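# Hang a wine glass upside down on the rack

## Task

Pick up the wine glass standing on the table and hang it inverted on the rack, with its stem well seated in a free curl and the glass in contact only with the wire. It fails if the glass is thrown, dropped, or slides more than about a thumb's length in the gripper. Every glass is fragile: a strike on something it was not already touching, as hard as a thumb-length fall, may fail it, and any upright glass tipping over with no hand on it fails it. The rack must stay upright, the glass already hanging must stay straight in its curl, and nothing may be put or knocked off the table. The result only counts if it holds without the robot; at the end, release the glass and move the grippers away.

## Robot and tools

Robot: two 6-joint arms, left_arm and right_arm, each with a parallel gripper. The names do not refer to image sides; left_arm sits on the +y side.

World frame (used by every reported pose): origin on the table surface midway between the arms, +x out over the table, +z up. Positions are in metres, orientations are quaternions in w,x,y,z order. Gripper frame: fingers extend along its +z, close and open along its y. The reported end-effector point lies between the finger pads, roughly 1 cm short of the fingertips. Reported hand positions can be somewhat wrong, more so when the arm is stretched far.

Tool execute_actions, argument actions: a list holding at most one item, or empty.
- Empty list: nothing is commanded; the current state comes back.
- Motion item: {"rows": [...], "steps": n}, n from 1 to 15 (default 15), each step 1/30 s. Each row applies for one step; if rows are fewer than steps, the last row repeats.
- Wait item: {"steps": n} with no rows, n up to 300; returns after that many steps since the previous result (your reply time counts in).
- Optional pictures: true/false to include or skip camera images (included by default).
A refused call moves nothing.

Each row is one flat list of 14 numbers covering both arms, always all 14 even if one arm stays still: left_arm waist, shoulder, elbow, wrist pitch, wrist yaw, wrist roll, opening, then the same seven for right_arm. The six joint values are absolute target angles in radians, in the same form the Joint positions line prints (not offsets). Stated ranges per arm: waist -2.618 to 3.054, shoulder 0.000 to 3.142, elbow 0.000 to 3.142, wrist pitch -1.571 to 1.571, wrist yaw -1.571 to 1.571, wrist roll -2.094 to 2.094. Actual ends may differ by up to 0.036 rad either way. A target more than 0.036 rad beyond a stated end, and farther out than the joint currently is, gets the call refused; a target past the real end is clipped there and a "joint sent to its limit" line may appear (possibly about an earlier action). Missing that line does not prove there is more room. Opening is an absolute value from -1 (closed) to +1 (fully open, pad gap 0.094 m).

Motion limits: each step a joint target is held within a set lead of the measured angle (waist 0.202, shoulder 0.258, elbow 0.238, wrist pitch 0.573, wrist yaw and roll 0.522 rad), and if the targets would move the gripper over 70 mm from where it is, all are pulled back proportionally. Far targets therefore take several actions. Friction can leave a joint up to about 0.031 rad from its target, and changes smaller than that may not move it.

The simulation keeps running while you think and write: the arms keep heading for the last row sent until everything has nearly stopped or a step is HELD. Fingers in motion finish moving anyway.

Result lines: the state line gives each arm's end-effector position and quaternion (left | right). Joint positions and Joint velocities list, per arm, the six joints (rad, rad/s) then the pad gap (m, m/s). grip_measured is the measured opening on the same -1..1 scale you command; each gripper reads off by up to about 1 mm, constant for the scene. Away from the extremes, fingers go to where grip_measured would equal your number, so to hold something command below the reading: about 0.03 lower for a firm hold, less for a gentler one. Pad force tops out near 50 to 62 N (lower on some grippers, lower on parts thinner than about 2 mm), with a brief spike at first contact. "joint command not followed" means a clearance check altered or blocked some joint targets; the rest of the row still ran. HELD marks steps where your row was partly or wholly not sent. Joint torques are the drives' total outputs with per-joint offset, scale and noise, so they are not clean contact signals. MOTOR HOT appears at 75 °C; at 90 °C the arm halts for 10 s, and at 100 °C its motors and gripper let go and the arm falls (OVER-TEMPERATURE FAULT). Avoid long loaded holds.

Cameras: cam_head_left and cam_head_right (504x504, pinhole with radial distortion, fixed, looking down over the table from behind), cam_left_wrist and cam_right_wrist (616x616 fisheye, mounted on the hands, pose derived from joint readings). Calibration (K, distortion, T_world_to_cam mapping world to camera) is supplied but can be slightly off; results list any camera whose numbers changed.

Tool zoom_image: camera (one of the four names) and region [x0, y0, x1, y1] in pixels of that camera's latest image, origin top-left, at most 504 by 504. Returns a closer view.

Tool finished_scene: argument scene (integer); ends the current scene irreversibly and reports success, then presents the next task if any. Answering without any tool call ends everything.

Things to avoid: dropping, slipping or throwing the glass; bumping either glass or the rack; tipping a standing glass; knocking anything off the table; arms striking or pressing each other hard (may end the scene); hard pushes. Loose items may occasionally be nudged by an outside disturbance. Finish by opening the gripper so the glass hangs on its own, then withdraw the arm.

Each tool is called by a JSON object that holds its "api" and its "payload", one argument or row to a line.

## Session

{"api": "execute_actions", "payload": {
  "actions": []
}}

Scene clock: 0.00 s of 4800.00 s.
left_arm: end_effector_position=(-0.0014, +0.6262, +0.1263) grip_measured=+1.000 end_effector_quat_wxyz=(+0.274, -0.073, +0.847, +0.451) | right_arm: end_effector_position=(+0.4600, -0.2740, +0.1632) grip_measured=+1.000 end_effector_quat_wxyz=(+0.610, -0.033, +0.670, +0.422)
Joint positions: left_arm=[1.475 1.232 0.484 0.22  0.491 1.207 0.094] | right_arm=[-0.354  1.917  0.554  1.521 -0.883  0.678  0.094]
Joint velocities: left_arm=[ 0.002 -0.022 -0.002 -0.051 -0.022 -0.037  0.   ] | right_arm=[ 0.012 -0.007 -0.017 -0.066  0.007 -0.081  0.   ]
Joint torques (N m, as the arm reports them, + toward a larger angle): no reading
camera_calibration (this result's frames):
cam_left_wrist: T_world_to_cam=[[0.447248, -0.536793, -0.715418, 0.430799], [-0.861445, -0.473688, -0.18312, 0.346277], [-0.240588, 0.698193, -0.674273, -0.247066], [0, 0, 0, 1]] pos_world=[0.0461838, 0.567777, 0.205021]
cam_right_wrist: T_world_to_cam=[[0.509247, -0.719152, -0.472744, -0.355089], [-0.54888, 0.151693, -0.822022, 0.474375], [0.662871, 0.678092, -0.317479, 0.0233765], [0, 0, 0, 1]] pos_world=[0.425708, -0.343174, 0.229502]

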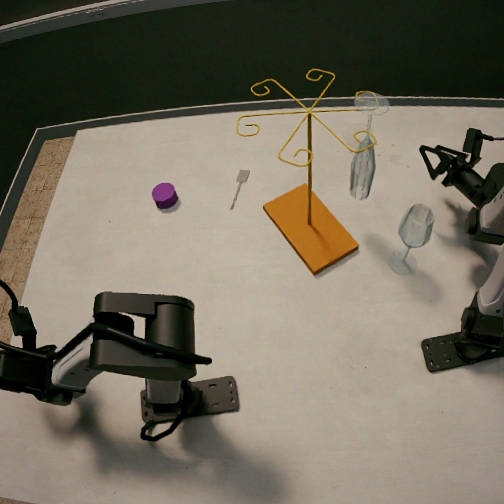

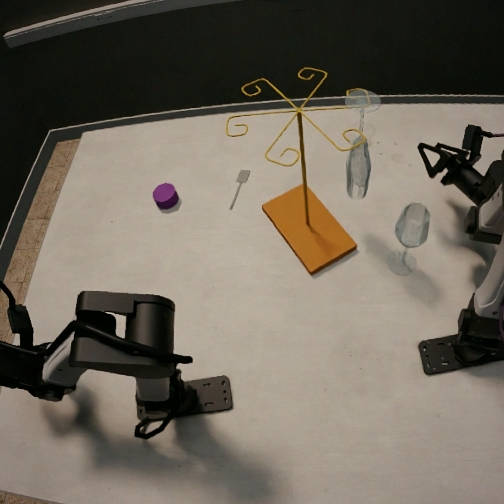

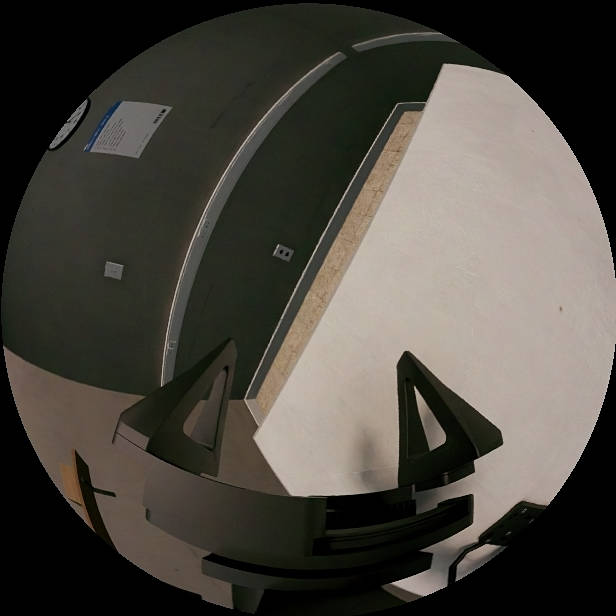

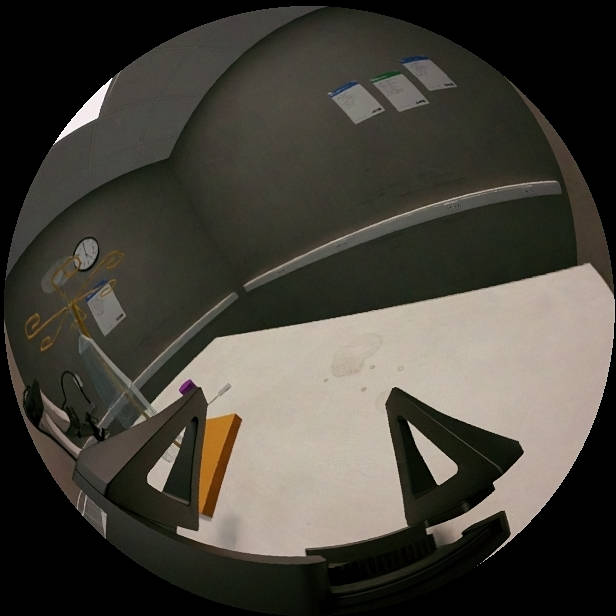

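{"api": "zoom_image", "payload": {
  "camera": "cam_head_left",
  "region": [220,50,460,290]
}}

{"api": "zoom_image", "payload": {
  "camera": "cam_head_right",
  "region": [220,50,460,290]
}}

Region (220, 50, 460, 290) of cam_head_left's 504x504 image, scaled by 2.100, with more detail than that image has.

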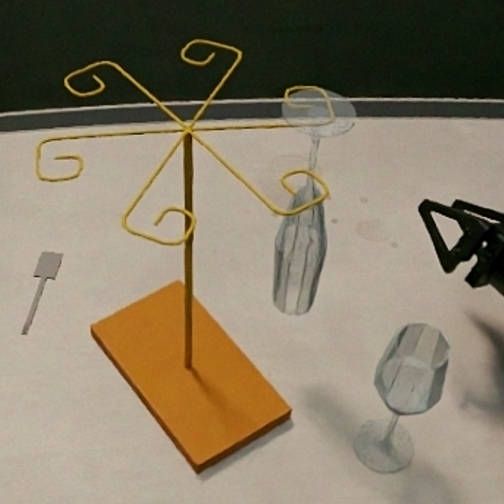

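Region (220, 50, 460, 290) of cam_head_right's 504x504 image, scaled by 2.100, with more detail than that image has.

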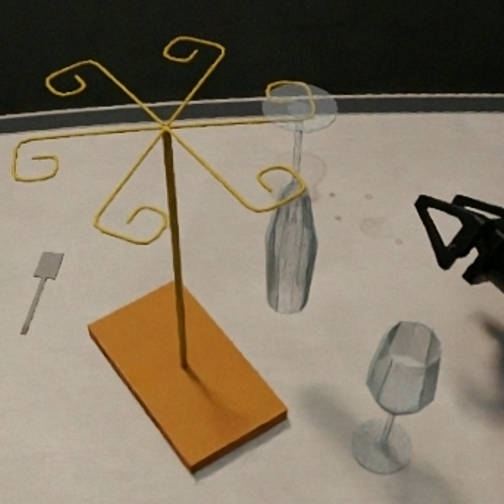

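{"api": "execute_actions", "payload": {
  "actions": [
    {"rows":[[1.475,1.232,0.484,0.22,0.491,1.207,1,-0.354,1.25,1.2,-1.3,1.55,1.57,1]],"steps":15}
  ],
  "pictures": false
}}

{"api": "execute_actions", "payload": {
  "actions": [
    {"rows":[[1.475,1.232,0.484,0.22,0.491,1.207,1,-0.354,1.25,1.2,-1.5,1.55,1.57,1]],"steps":15}
  ],
  "pictures": false
}}

{"api": "execute_actions", "payload": {
  "actions": [
    {"rows":[[1.475,1.232,0.484,0.22,0.491,1.207,1,1.1,1.25,1.2,-1.5,1.55,1.57,1]],"steps":15}
  ],
  "pictures": false
}}

{"api": "execute_actions", "payload": {
  "actions": [
    {"rows":[[1.475,1.232,0.484,0.22,0.491,1.207,1,1.1,1.29,0.97,-1.23,1.55,1.57,1]],"steps":15}
  ]
}}

Scene clock: 9.17 s of 4800.00 s.
left_arm: end_effector_position=(-0.0014, +0.6262, +0.1263) grip_measured=+1.000 end_effector_quat_wxyz=(+0.274, -0.073, +0.847, +0.451) | right_arm: end_effector_position=(+0.4516, -0.4305, +0.4642) grip_measured=+1.000 end_effector_quat_wxyz=(+0.672, +0.488, +0.371, +0.415)
Joint positions: left_arm=[1.475 1.232 0.484 0.22  0.491 1.207 0.094] | right_arm=[-0.351  1.269  1.179  0.343  0.132  1.44   0.094]
Joint velocities: left_arm=[-0.002  0.027  0.007 -0.051 -0.037 -0.007  0.   ] | right_arm=[-0.017 -0.994  0.784 -2.234  2.718  0.784  0.   ]
Joint torques (N m, as the arm reports them, + toward a larger angle): left_arm=[ 0.02 -5.13  8.54  1.77  0.15 -0.08] | right_arm=[-0.56 -1.13  6.32  0.68 -0.03  0.06]
Steps of this call (steps 1 to 90: nothing new was sent; then 5.67 s passed at rest; steps 91 to 105: all 15 steps of this action). Readings (joint positions):
91: left_arm=[1.475 1.232 0.484 0.220 0.491 1.207] | right_arm=[-0.352 1.897 0.566 1.468 -0.848 0.723]
92: left_arm=[1.475 1.232 0.484 0.220 0.491 1.207] | right_arm=[-0.351 1.862 0.596 1.373 -0.788 0.787]
94: left_arm=[1.475 1.232 0.484 0.220 0.491 1.207] | right_arm=[-0.351 1.775 0.680 1.211 -0.662 0.914]
98: left_arm=[1.475 1.232 0.484 0.220 0.491 1.207] | right_arm=[-0.351 1.582 0.865 0.912 -0.411 1.160]
105: the state above

Scene clock: 9.67 s of 4800.00 s.
left_arm: end_effector_position=(-0.0014, +0.6262, +0.1263) grip_measured=+1.000 end_effector_quat_wxyz=(+0.274, -0.073, +0.847, +0.451) | right_arm: end_effector_position=(+0.2537, -0.5291, +0.3160) grip_measured=+1.000 end_effector_quat_wxyz=(+0.549, +0.715, +0.330, -0.280)
Joint positions: left_arm=[1.475 1.232 0.484 0.22  0.491 1.207 0.094] | right_arm=[-0.351  1.238  1.208 -0.881  1.263  1.554  0.094]
Joint velocities: left_arm=[ 0.017  0.007  0.017  0.022 -0.022  0.051  0.   ] | right_arm=[-0.012  0.002 -0.027 -3.114  1.897  0.037  0.   ]
Joint torques (N m, as the arm reports them, + toward a larger angle): left_arm=[ 0.01 -5.14  8.55  1.76  0.15 -0.07] | right_arm=[-0.52 -2.96  7.27  1.16  0.43  0.06]
Steps of this call (steps 1 to 15: all 15 steps of this action). Readings (joint positions):
1: left_arm=[1.475 1.232 0.484 0.220 0.491 1.207] | right_arm=[-0.351 1.242 1.197 0.279 0.215 1.460]
2: left_arm=[1.475 1.232 0.484 0.220 0.491 1.207] | right_arm=[-0.351 1.225 1.206 0.225 0.287 1.473]
4: left_arm=[1.475 1.232 0.484 0.220 0.491 1.207] | right_arm=[-0.351 1.217 1.208 0.114 0.417 1.493]
8: left_arm=[1.475 1.232 0.484 0.220 0.491 1.207] | right_arm=[-0.351 1.229 1.208 -0.189 0.688 1.524]
15: the state above

Scene clock: 10.17 s of 4800.00 s.
left_arm: end_effector_position=(-0.0014, +0.6262, +0.1263) grip_measured=+1.000 end_effector_quat_wxyz=(+0.274, -0.073, +0.847, +0.451) | right_arm: end_effector_position=(+0.2937, -0.2873, +0.3344) grip_measured=+1.000 end_effector_quat_wxyz=(+0.654, +0.285, +0.664, -0.223)
Joint positions: left_arm=[1.475 1.232 0.484 0.22  0.491 1.207 0.094] | right_arm=[ 0.713  1.238  1.208 -1.455  1.526  1.561  0.094]
Joint velocities: left_arm=[-0.012 -0.007 -0.007  0.022 -0.037 -0.022  0.   ] | right_arm=[ 2.117 -0.012  0.012 -0.125  0.154 -0.007  0.   ]
Joint torques (N m, as the arm reports them, + toward a larger angle): left_arm=[ 0.01 -5.14  8.54  1.77  0.15 -0.07] | right_arm=[-0.48 -2.2   6.59 -0.02  0.64  0.11]
Steps of this call (steps 1 to 15: all 15 steps of this action). Readings (joint positions):
1: left_arm=[1.475 1.232 0.484 0.220 0.491 1.207] | right_arm=[-0.326 1.238 1.208 -0.992 1.323 1.557]
2: left_arm=[1.475 1.232 0.484 0.220 0.491 1.207] | right_arm=[-0.262 1.238 1.208 -1.095 1.369 1.559]
4: left_arm=[1.475 1.232 0.484 0.220 0.491 1.207] | right_arm=[-0.110 1.238 1.208 -1.240 1.428 1.559]
8: left_arm=[1.475 1.232 0.484 0.220 0.491 1.207] | right_arm=[0.190 1.238 1.208 -1.383 1.492 1.561]
15: the state above

Scene clock: 10.67 s of 4800.00 s.
left_arm: end_effector_position=(-0.0014, +0.6262, +0.1263) grip_measured=+1.000 end_effector_quat_wxyz=(+0.274, -0.073, +0.847, +0.451) | right_arm: end_effector_position=(+0.2706, -0.1824, +0.2684) grip_measured=+1.000 end_effector_quat_wxyz=(+0.684, +0.121, +0.708, -0.126)
Joint positions: left_arm=[1.475 1.232 0.484 0.22  0.491 1.207 0.094] | right_arm=[ 1.099  1.297  0.978 -1.256  1.539  1.562  0.094]
Joint velocities: left_arm=[ 0.012 -0.002 -0.012  0.051  0.037  0.007  0.   ] | right_arm=[-0.017 -0.007 -0.012  0.037  0.007  0.007  0.   ]
Joint torques (N m, as the arm reports them, + toward a larger angle): left_arm=[ 0.01 -5.14  8.54  1.76  0.15 -0.07] | right_arm=[-0.15 -4.51  6.65  0.36  0.59  0.1 ]
Steps of this call (steps 1 to 15: all 15 steps of this action). Readings (joint positions):
1: left_arm=[1.475 1.232 0.484 0.220 0.491 1.207] | right_arm=[0.783 1.238 1.183 -1.424 1.540 1.562]
2: left_arm=[1.475 1.232 0.484 0.220 0.491 1.207] | right_arm=[0.846 1.238 1.135 -1.388 1.547 1.562]
4: left_arm=[1.475 1.232 0.484 0.220 0.491 1.207] | right_arm=[0.986 1.264 1.033 -1.337 1.545 1.562]
8: left_arm=[1.475 1.232 0.484 0.220 0.491 1.207] | right_arm=[1.098 1.297 0.978 -1.284 1.538 1.562]
15: the state above
camera_calibration (this result's frames):
cam_left_wrist: T_world_to_cam=[[0.447248, -0.536793, -0.715418, 0.430799], [-0.861445, -0.473688, -0.18312, 0.346277], [-0.240588, 0.698193, -0.674273, -0.247066], [0, 0, 0, 1]] pos_world=[0.0461838, 0.567777, 0.205021]
cam_right_wrist: T_world_to_cam=[[-0.416533, -0.905313, 0.0831238, -0.0755557], [-0.437005, 0.119207, -0.891525, 0.425436], [0.797199, -0.407675, -0.44528, -0.0799109], [0, 0, 0, 1]] pos_world=[0.218151, -0.151694, 0.349984]

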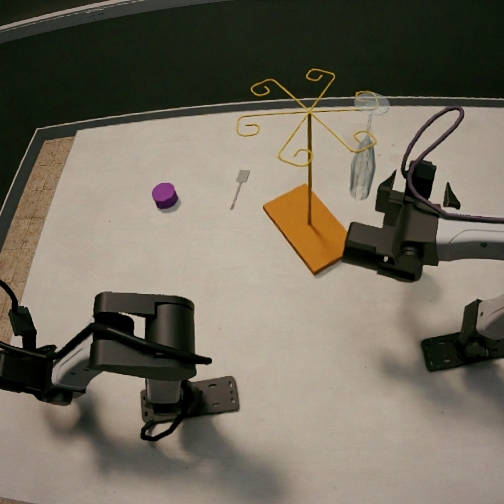

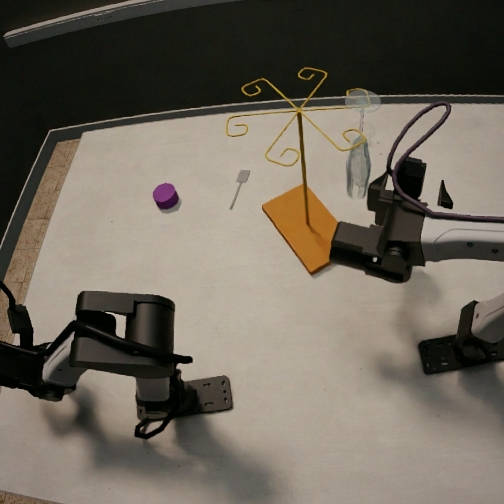

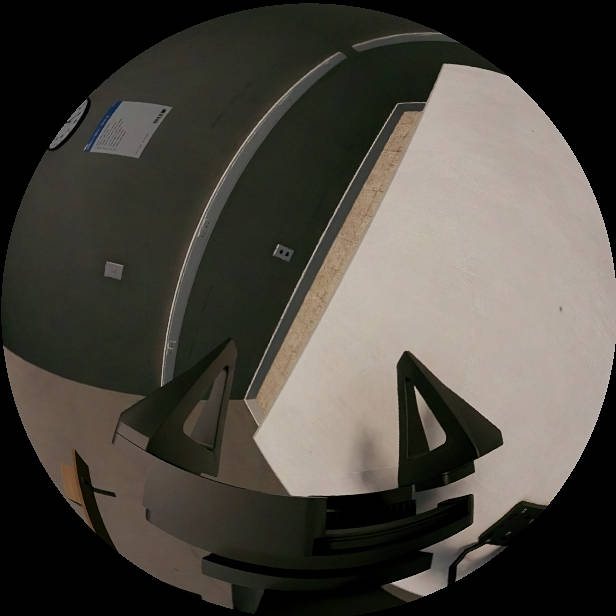

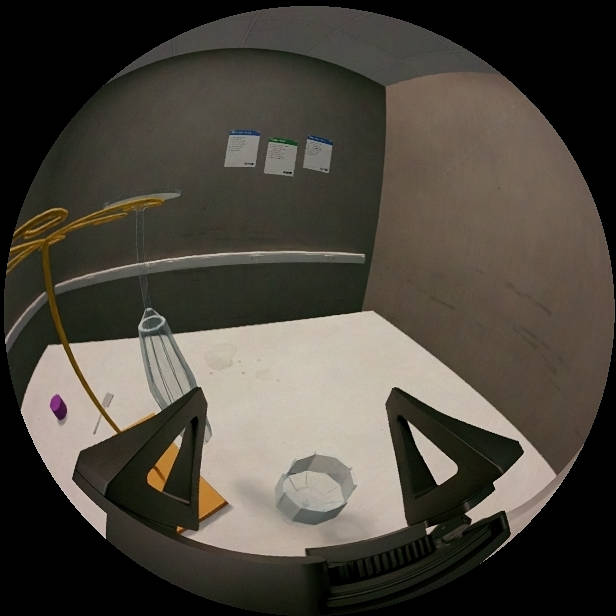

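{"api": "execute_actions", "payload": {
  "actions": [
    {"rows":[[1.475,1.232,0.484,0.22,0.491,1.207,1,1.14,1.25,0.9,-1.22,1.55,1.57,1],[1.475,1.232,0.484,0.22,0.491,1.207,1,1.14,1.25,0.85,-1.17,1.55,1.57,1],[1.475,1.232,0.484,0.22,0.491,1.207,1,1.14,1.27,0.78,-1.08,1.55,1.57,1]],"steps":15}
  ]
}}

Scene clock: 12.93 s of 4800.00 s.
left_arm: end_effector_position=(-0.0014, +0.6262, +0.1263) grip_measured=+1.000 end_effector_quat_wxyz=(+0.274, -0.073, +0.847, +0.451) | right_arm: end_effector_position=(+0.2617, -0.1878, +0.2268) grip_measured=+1.000 end_effector_quat_wxyz=(+0.686, +0.105, +0.710, -0.119)
Joint positions: left_arm=[1.475 1.232 0.484 0.22  0.491 1.207 0.094] | right_arm=[ 1.133  1.271  0.791 -1.108  1.541  1.563  0.094]
Joint velocities: left_arm=[ 0.002 -0.007  0.002  0.022 -0.007 -0.051  0.   ] | right_arm=[-0.012  0.007  0.002  0.022 -0.037 -0.007  0.   ]
Joint torques (N m, as the arm reports them, + toward a larger angle): left_arm=[ 0.01 -5.13  8.54  1.76  0.15 -0.07] | right_arm=[ 0.24 -3.5   6.02  0.35  0.58  0.1 ]
Steps of this call (steps 1 to 15: the robot went on to your last target; steps 16 to 53: nothing new was sent; steps 54 to 68: all 15 steps of this action). Readings (joint positions):
54: left_arm=[1.475 1.232 0.484 0.220 0.491 1.207] | right_arm=[1.103 1.293 0.970 -1.243 1.542 1.562]
55: left_arm=[1.475 1.232 0.484 0.220 0.491 1.207] | right_arm=[1.115 1.282 0.946 -1.229 1.545 1.563]
57: left_arm=[1.475 1.232 0.484 0.220 0.491 1.207] | right_arm=[1.130 1.271 0.865 -1.184 1.550 1.563]
61: left_arm=[1.475 1.232 0.484 0.220 0.491 1.207] | right_arm=[1.133 1.271 0.791 -1.144 1.541 1.563]
68: the state above
camera_calibration (this result's frames):
cam_left_wrist: T_world_to_cam=[[0.447248, -0.536793, -0.715418, 0.430799], [-0.861445, -0.473688, -0.18312, 0.346277], [-0.240588, 0.698193, -0.674273, -0.247066], [0, 0, 0, 1]] pos_world=[0.0461838, 0.567777, 0.205021]
cam_right_wrist: T_world_to_cam=[[-0.385046, -0.918024, 0.0947166, -0.0940052], [-0.442522, 0.0935894, -0.891861, 0.381861], [0.809885, -0.385321, -0.442282, -0.0933493], [0, 0, 0, 1]] pos_world=[0.208388, -0.158007, 0.308184]

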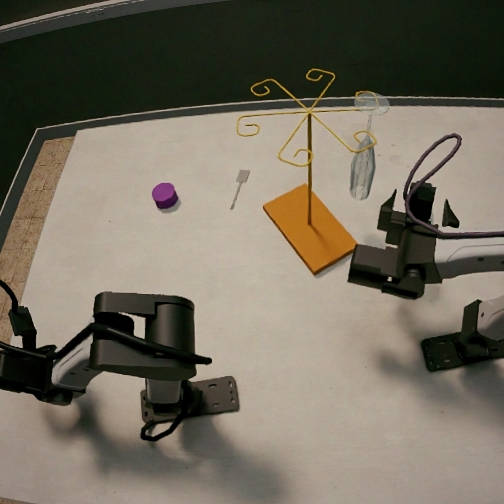

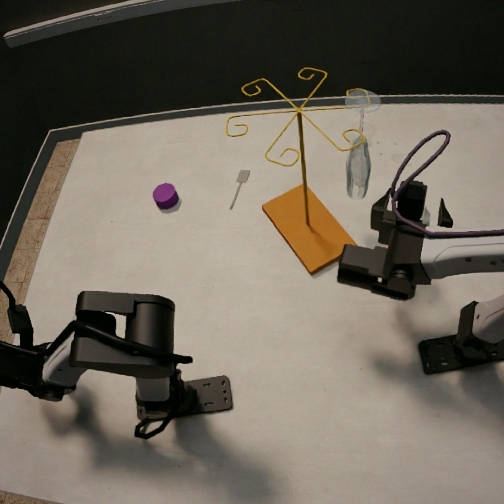

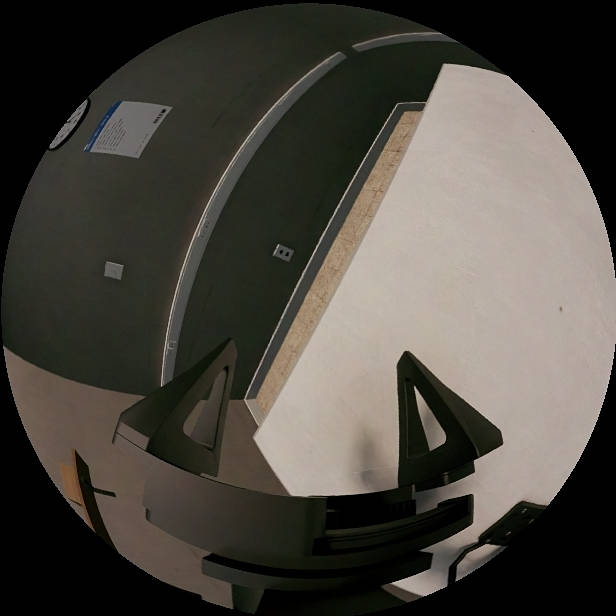

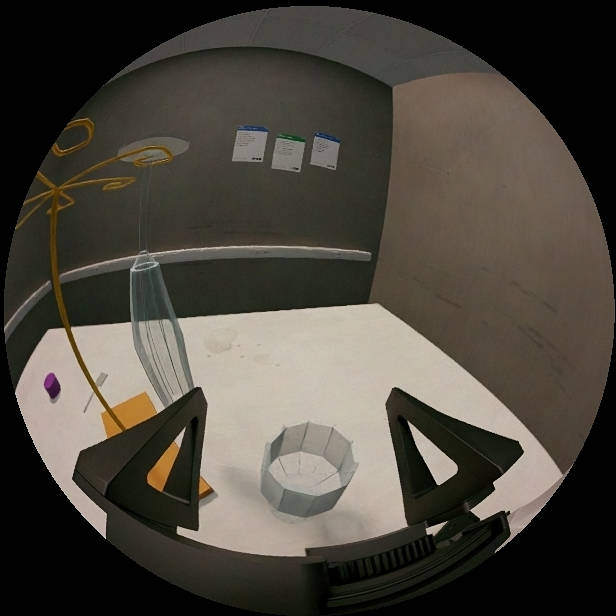

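{"api": "execute_actions", "payload": {
  "actions": [
    {"rows":[[1.475,1.232,0.484,0.22,0.491,1.207,1,1.14,1.27,0.73,-1.02,1.55,1.57,1],[1.475,1.232,0.484,0.22,0.491,1.207,1,1.14,1.28,0.69,-0.97,1.55,1.57,1],[1.475,1.232,0.484,0.22,0.491,1.207,1,1.14,1.30,0.65,-0.91,1.55,1.57,1],[1.475,1.232,0.484,0.22,0.491,1.207,1,1.14,1.32,0.62,-0.86,1.55,1.57,1]],"steps":12}
  ]
}}

Scene clock: 14.10 s of 4800.00 s.
left_arm: end_effector_position=(-0.0014, +0.6262, +0.1263) grip_measured=+1.000 end_effector_quat_wxyz=(+0.274, -0.073, +0.847, +0.451) | right_arm: end_effector_position=(+0.2598, -0.1937, +0.1829) grip_measured=+1.000 end_effector_quat_wxyz=(+0.687, +0.107, +0.709, -0.117)
Joint positions: left_arm=[1.475 1.232 0.484 0.22  0.491 1.207 0.094] | right_arm=[ 1.133  1.31   0.632 -0.905  1.542  1.564  0.094]
Joint velocities: left_arm=[ 0.002 -0.002  0.007 -0.007 -0.037 -0.007  0.   ] | right_arm=[-0.002 -0.007 -0.017  0.154 -0.007 -0.051  0.   ]
Joint torques (N m, as the arm reports them, + toward a larger angle): left_arm=[ 0.01 -5.13  8.54  1.77  0.15 -0.07] | right_arm=[ 0.15 -2.53  5.57  0.35  0.57  0.09]
Steps of this call (steps 1 to 15: the robot went on to your last target; steps 16 to 23: nothing new was sent; steps 24 to 35: all 12 steps of this action). Readings (joint positions):
24: left_arm=[1.475 1.232 0.484 0.220 0.491 1.207] | right_arm=[1.133 1.271 0.786 -1.090 1.543 1.563]
25: left_arm=[1.475 1.232 0.484 0.220 0.491 1.207] | right_arm=[1.133 1.271 0.770 -1.068 1.546 1.564]
27: left_arm=[1.475 1.232 0.484 0.220 0.491 1.207] | right_arm=[1.133 1.275 0.709 -1.008 1.548 1.564]
31: left_arm=[1.475 1.232 0.484 0.220 0.491 1.207] | right_arm=[1.133 1.309 0.633 -0.941 1.542 1.564]
35: the state above
camera_calibration (this result's frames):
cam_left_wrist: T_world_to_cam=[[0.447248, -0.536793, -0.715418, 0.430799], [-0.861445, -0.473688, -0.18312, 0.346277], [-0.240588, 0.698193, -0.674273, -0.247066], [0, 0, 0, 1]] pos_world=[0.0461838, 0.567777, 0.205021]
cam_right_wrist: T_world_to_cam=[[-0.385316, -0.918525, 0.0885679, -0.0948972], [-0.439849, 0.0984403, -0.89266, 0.342791], [0.811212, -0.382912, -0.441943, -0.113411], [0, 0, 0, 1]] pos_world=[0.206211, -0.164336, 0.264279]

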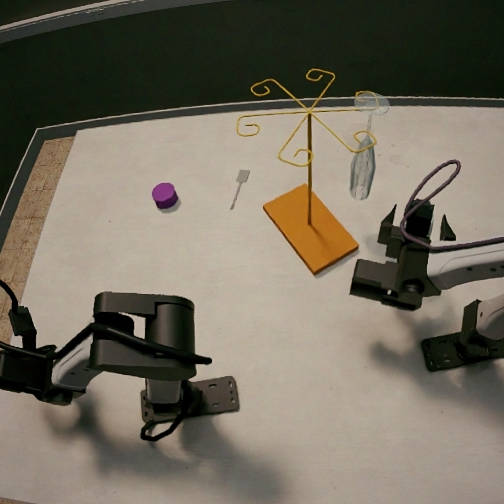

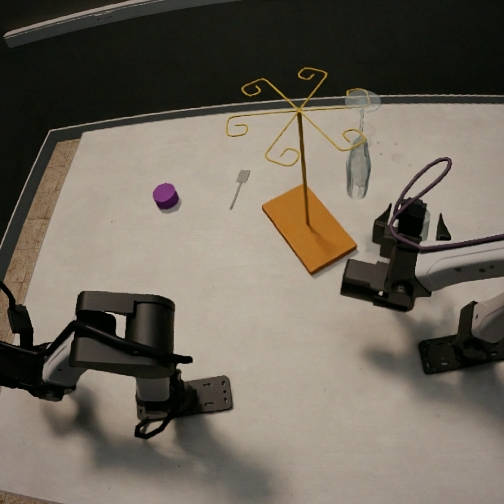

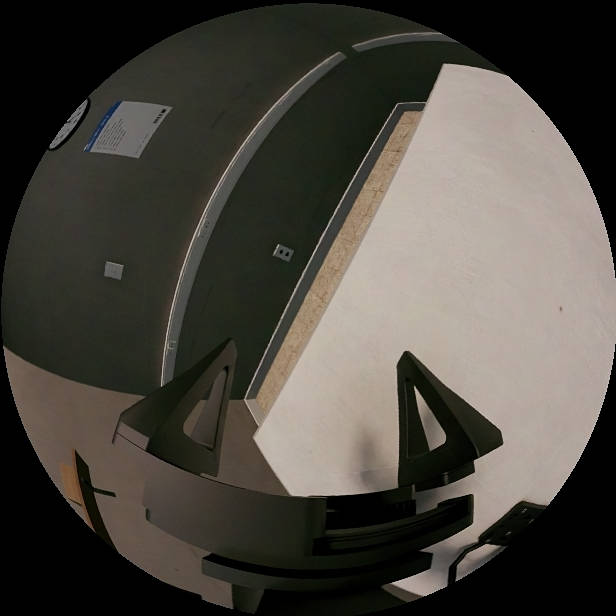

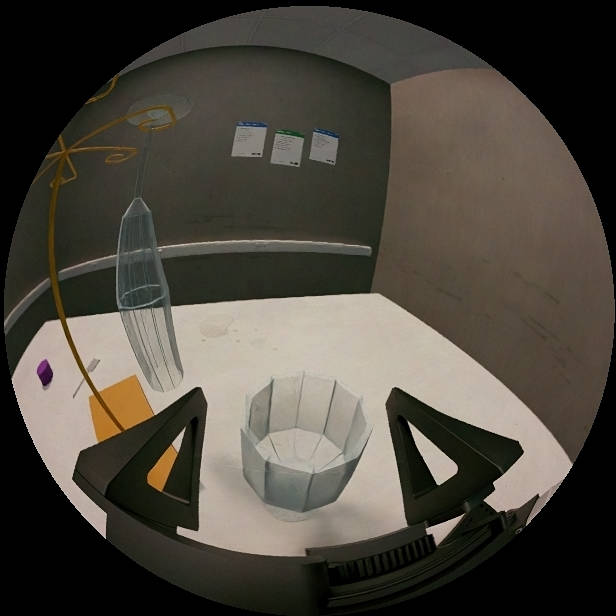

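Well centred. Descend to ~.13.

{"api": "execute_actions", "payload": {
  "actions": [
    {"rows":[[1.475,1.232,0.484,0.22,0.491,1.207,1,1.14,1.34,0.59,-0.82,1.55,1.57,1],[1.475,1.232,0.484,0.22,0.491,1.207,1,1.14,1.37,0.57,-0.77,1.55,1.57,1],[1.475,1.232,0.484,0.22,0.491,1.207,1,1.14,1.40,0.55,-0.72,1.55,1.57,1],[1.475,1.232,0.484,0.22,0.491,1.207,1,1.14,1.43,0.53,-0.67,1.55,1.57,1],[1.475,1.232,0.484,0.22,0.491,1.207,1,1.14,1.45,0.51,-0.62,1.55,1.57,1]],"steps":15}
  ]
}}

Scene clock: 15.17 s of 4800.00 s.
left_arm: end_effector_position=(-0.0014, +0.6262, +0.1263) grip_measured=+1.000 end_effector_quat_wxyz=(+0.274, -0.073, +0.847, +0.451) | right_arm: end_effector_position=(+0.2607, -0.1910, +0.1384) grip_measured=+1.000 end_effector_quat_wxyz=(+0.688, +0.111, +0.708, -0.113)
Joint positions: left_arm=[1.475 1.232 0.484 0.22  0.491 1.207 0.094] | right_arm=[ 1.133  1.441  0.524 -0.655  1.542  1.564  0.094]
Joint velocities: left_arm=[-0.017  0.002 -0.002 -0.154 -0.125  0.051  0.   ] | right_arm=[-0.002 -0.022  0.007  0.11  -0.066 -0.037  0.   ]
Joint torques (N m, as the arm reports them, + toward a larger angle): left_arm=[ 0.01 -5.14  8.54  1.77  0.15 -0.08] | right_arm=[ 0.21 -3.12  4.47  0.39  0.56  0.11]
Steps of this call (steps 1 to 17: the robot went on to your last target; steps 18 to 32: all 15 steps of this action). Readings (joint positions):
18: left_arm=[1.475 1.232 0.484 0.220 0.491 1.207] | right_arm=[1.133 1.311 0.630 -0.874 1.543 1.564]
19: left_arm=[1.475 1.232 0.484 0.220 0.491 1.207] | right_arm=[1.133 1.317 0.622 -0.859 1.545 1.564]
21: left_arm=[1.475 1.232 0.484 0.220 0.491 1.207] | right_arm=[1.133 1.355 0.594 -0.807 1.547 1.564]
25: left_arm=[1.475 1.232 0.484 0.220 0.491 1.207] | right_arm=[1.133 1.438 0.529 -0.712 1.543 1.564]
32: the state above
camera_calibration (this result's frames):
cam_left_wrist: T_world_to_cam=[[0.447248, -0.536793, -0.715418, 0.430799], [-0.861445, -0.473688, -0.18312, 0.346277], [-0.240588, 0.698193, -0.674273, -0.247066], [0, 0, 0, 1]] pos_world=[0.0461838, 0.567777, 0.205021]
cam_right_wrist: T_world_to_cam=[[-0.385575, -0.919313, 0.0787152, -0.0868793], [-0.437079, 0.106852, -0.893053, 0.304106], [0.812584, -0.378744, -0.443012, -0.132194], [0, 0, 0, 1]] pos_world=[0.206839, -0.162431, 0.219857]

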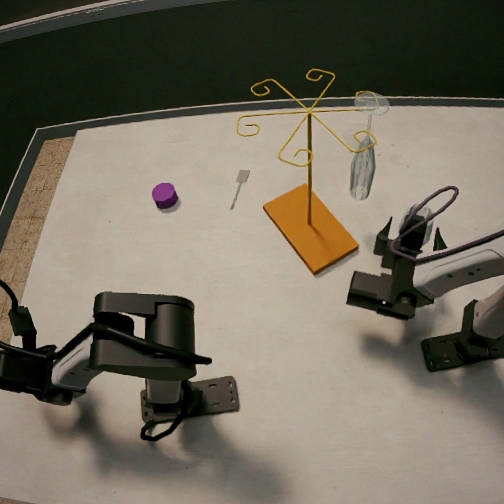

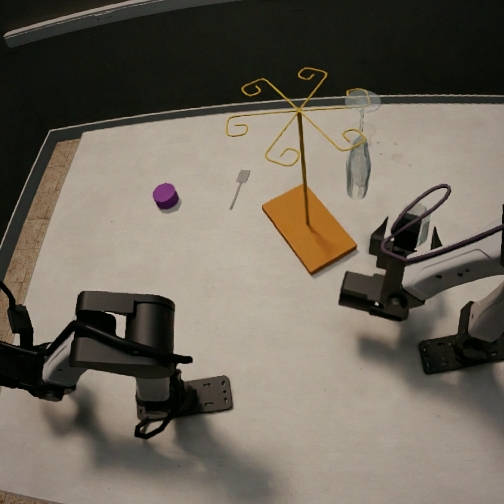

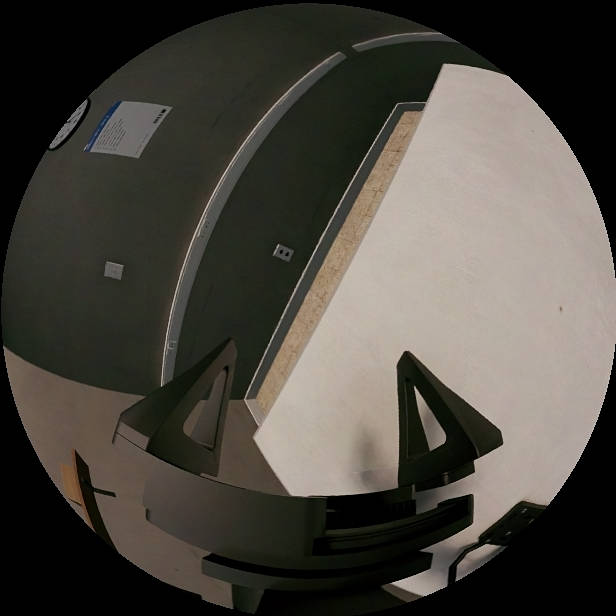

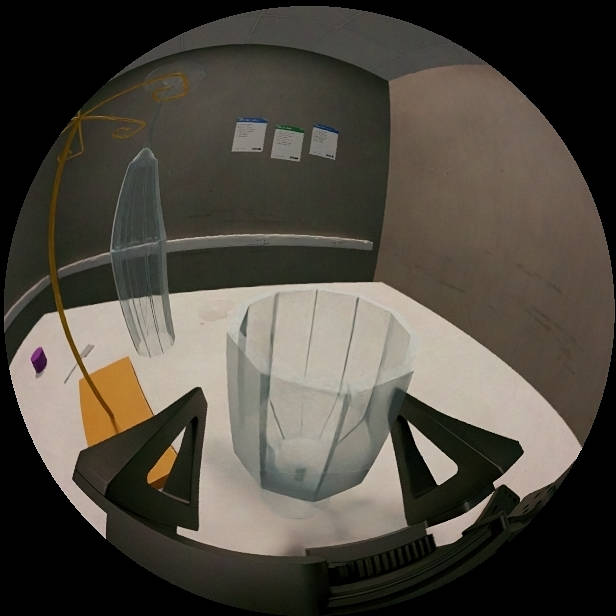

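{"api": "execute_actions", "payload": {
  "actions": [
    {"rows":[[1.475,1.232,0.484,0.22,0.491,1.207,1,1.14,1.45,0.51,-0.62,1.55,1.57,0.85],[1.475,1.232,0.484,0.22,0.491,1.207,1,1.14,1.45,0.51,-0.62,1.55,1.57,0.75],[1.475,1.232,0.484,0.22,0.491,1.207,1,1.14,1.45,0.51,-0.62,1.55,1.57,0.65],[1.475,1.232,0.484,0.22,0.491,1.207,1,1.14,1.45,0.51,-0.62,1.55,1.57,0.55],[1.475,1.232,0.484,0.22,0.491,1.207,1,1.14,1.45,0.51,-0.62,1.55,1.57,0.45]],"steps":12}
  ]
}}

Scene clock: 16.07 s of 4800.00 s.
left_arm: end_effector_position=(-0.0014, +0.6262, +0.1263) grip_measured=+1.000 end_effector_quat_wxyz=(+0.274, -0.073, +0.847, +0.451) | right_arm: end_effector_position=(+0.2611, -0.1898, +0.1386) grip_measured=+0.457 end_effector_quat_wxyz=(+0.689, +0.116, +0.707, -0.108)
Joint positions: left_arm=[1.475 1.232 0.484 0.22  0.491 1.207 0.094] | right_arm=[ 1.133  1.441  0.524 -0.639  1.544  1.564  0.068]
Joint velocities: left_arm=[-0.002 -0.017  0.002 -0.051 -0.022 -0.007  0.   ] | right_arm=[-0.002 -0.002 -0.007 -0.022  0.007 -0.095  0.   ]
Joint torques (N m, as the arm reports them, + toward a larger angle): left_arm=[ 0.01 -5.14  8.54  1.77  0.15 -0.07] | right_arm=[ 0.18 -3.12  4.59  0.38  0.57  0.1 ]
Steps of this call (steps 1 to 15: the robot went on to your last target; steps 16 to 27: all 12 steps of this action). Readings (joint positions):
16: left_arm=[1.475 1.232 0.484 0.220 0.491 1.207] | right_arm=[1.133 1.441 0.524 -0.640 1.542 1.564]
17: left_arm=[1.475 1.232 0.484 0.220 0.491 1.207] | right_arm=[1.133 1.441 0.524 -0.640 1.542 1.564]
19: left_arm=[1.475 1.232 0.484 0.220 0.491 1.207] | right_arm=[1.133 1.441 0.524 -0.640 1.543 1.564]
23: left_arm=[1.475 1.232 0.484 0.220 0.491 1.207] | right_arm=[1.133 1.441 0.524 -0.639 1.544 1.564]
27: the state above
camera_calibration (this result's frames):
cam_left_wrist: T_world_to_cam=[[0.447248, -0.536793, -0.715418, 0.430799], [-0.861445, -0.473688, -0.18312, 0.346277], [-0.240588, 0.698193, -0.674273, -0.247066], [0, 0, 0, 1]] pos_world=[0.0461838, 0.567777, 0.205021]
cam_right_wrist: T_world_to_cam=[[-0.386058, -0.920369, 0.0622838, -0.0834448], [-0.431197, 0.120357, -0.894194, 0.305581], [0.815493, -0.372067, -0.443326, -0.131396], [0, 0, 0, 1]] pos_world=[0.206704, -0.162467, 0.220195]

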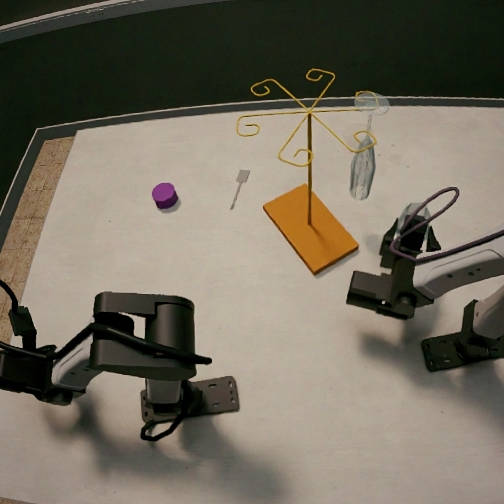

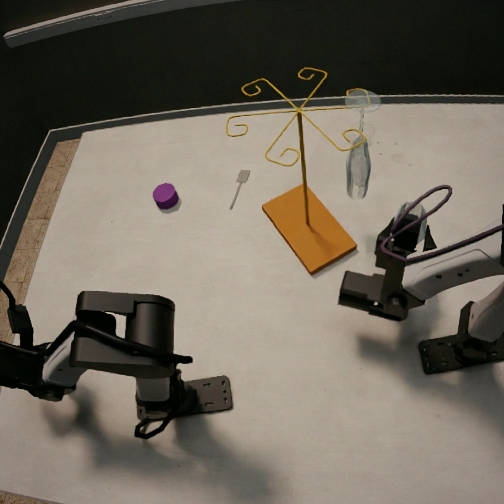

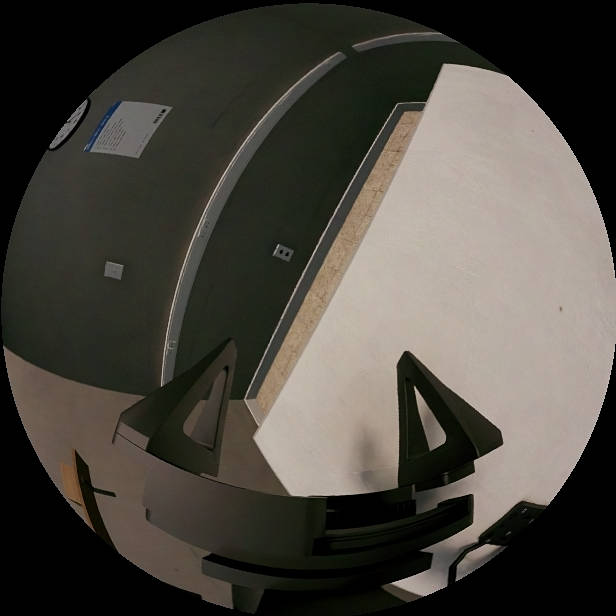

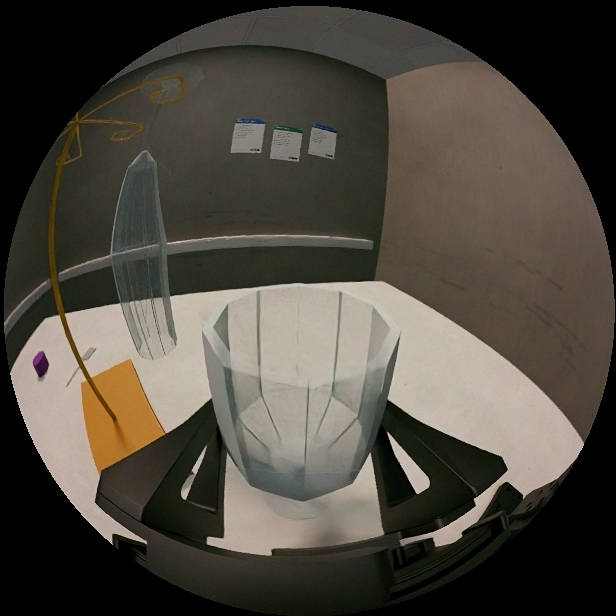

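{"api": "execute_actions", "payload": {
  "actions": [
    {"rows":[[1.475,1.232,0.484,0.22,0.491,1.207,1,1.14,1.45,0.51,-0.62,1.55,1.57,0.38]],"steps":8}
  ]
}}

Scene clock: 16.80 s of 4800.00 s.
left_arm: end_effector_position=(-0.0014, +0.6262, +0.1263) grip_measured=+1.000 end_effector_quat_wxyz=(+0.274, -0.073, +0.847, +0.451) | right_arm: end_effector_position=(+0.2611, -0.1898, +0.1386) grip_measured=+0.427 end_effector_quat_wxyz=(+0.689, +0.116, +0.707, -0.108)
Joint positions: left_arm=[1.475 1.232 0.484 0.22  0.491 1.207 0.094] | right_arm=[ 1.133  1.441  0.524 -0.639  1.544  1.564  0.067]
Joint velocities: left_arm=[-0.002 -0.012 -0.022  0.007  0.037 -0.037  0.   ] | right_arm=[-0.002 -0.012  0.007  0.007  0.022 -0.037  0.001]
Joint torques (N m, as the arm reports them, + toward a larger angle): left_arm=[ 0.01 -5.13  8.54  1.77  0.15 -0.07] | right_arm=[ 0.19 -3.15  4.61  0.39  0.56  0.1 ]
Steps of this call (steps 1 to 14: the robot went on to your last target; steps 15 to 22: all 8 steps of this action). Readings (joint positions):
15: left_arm=[1.475 1.232 0.484 0.220 0.491 1.207] | right_arm=[1.133 1.441 0.524 -0.639 1.544 1.564]
16: left_arm=[1.475 1.232 0.484 0.220 0.491 1.207] | right_arm=[1.133 1.441 0.524 -0.639 1.544 1.564]
18: left_arm=[1.475 1.232 0.484 0.220 0.491 1.207] | right_arm=[1.133 1.441 0.524 -0.639 1.544 1.564]
22: the state above
camera_calibration (this result's frames):
cam_left_wrist: T_world_to_cam=[[0.447248, -0.536793, -0.715418, 0.430799], [-0.861445, -0.473688, -0.18312, 0.346277], [-0.240588, 0.698193, -0.674273, -0.247066], [0, 0, 0, 1]] pos_world=[0.0461838, 0.567777, 0.205021]
cam_right_wrist: T_world_to_cam=[[-0.386058, -0.920369, 0.0622838, -0.0834448], [-0.431197, 0.120357, -0.894194, 0.305581], [0.815493, -0.372067, -0.443326, -0.131396], [0, 0, 0, 1]] pos_world=[0.206704, -0.162467, 0.220195]

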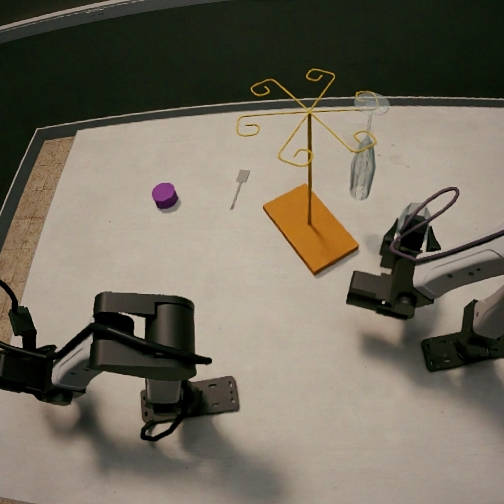

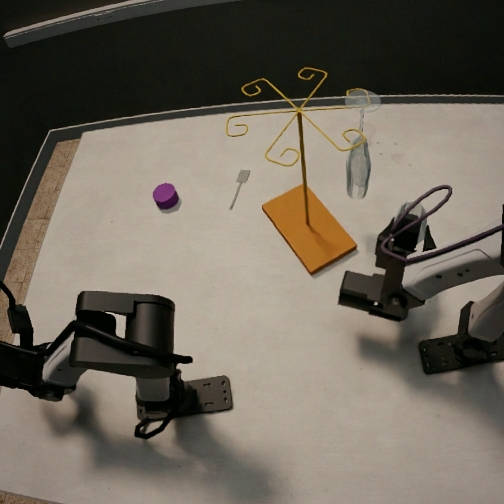

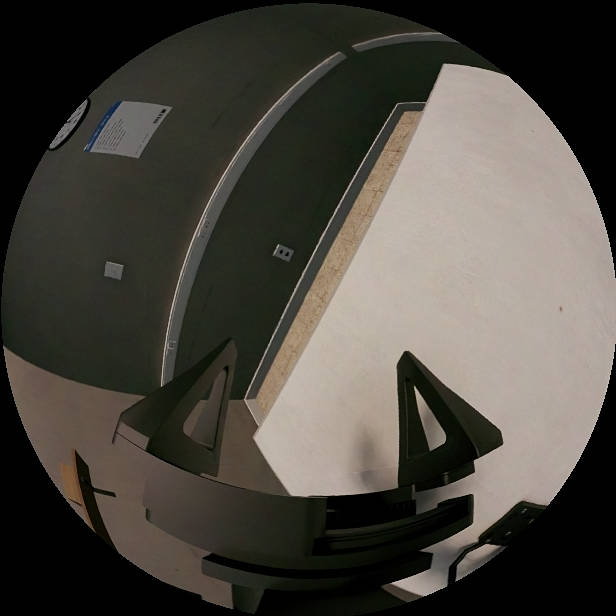

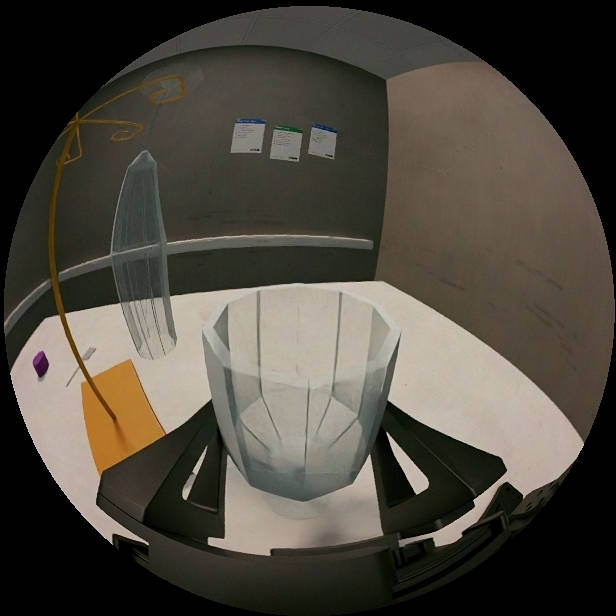

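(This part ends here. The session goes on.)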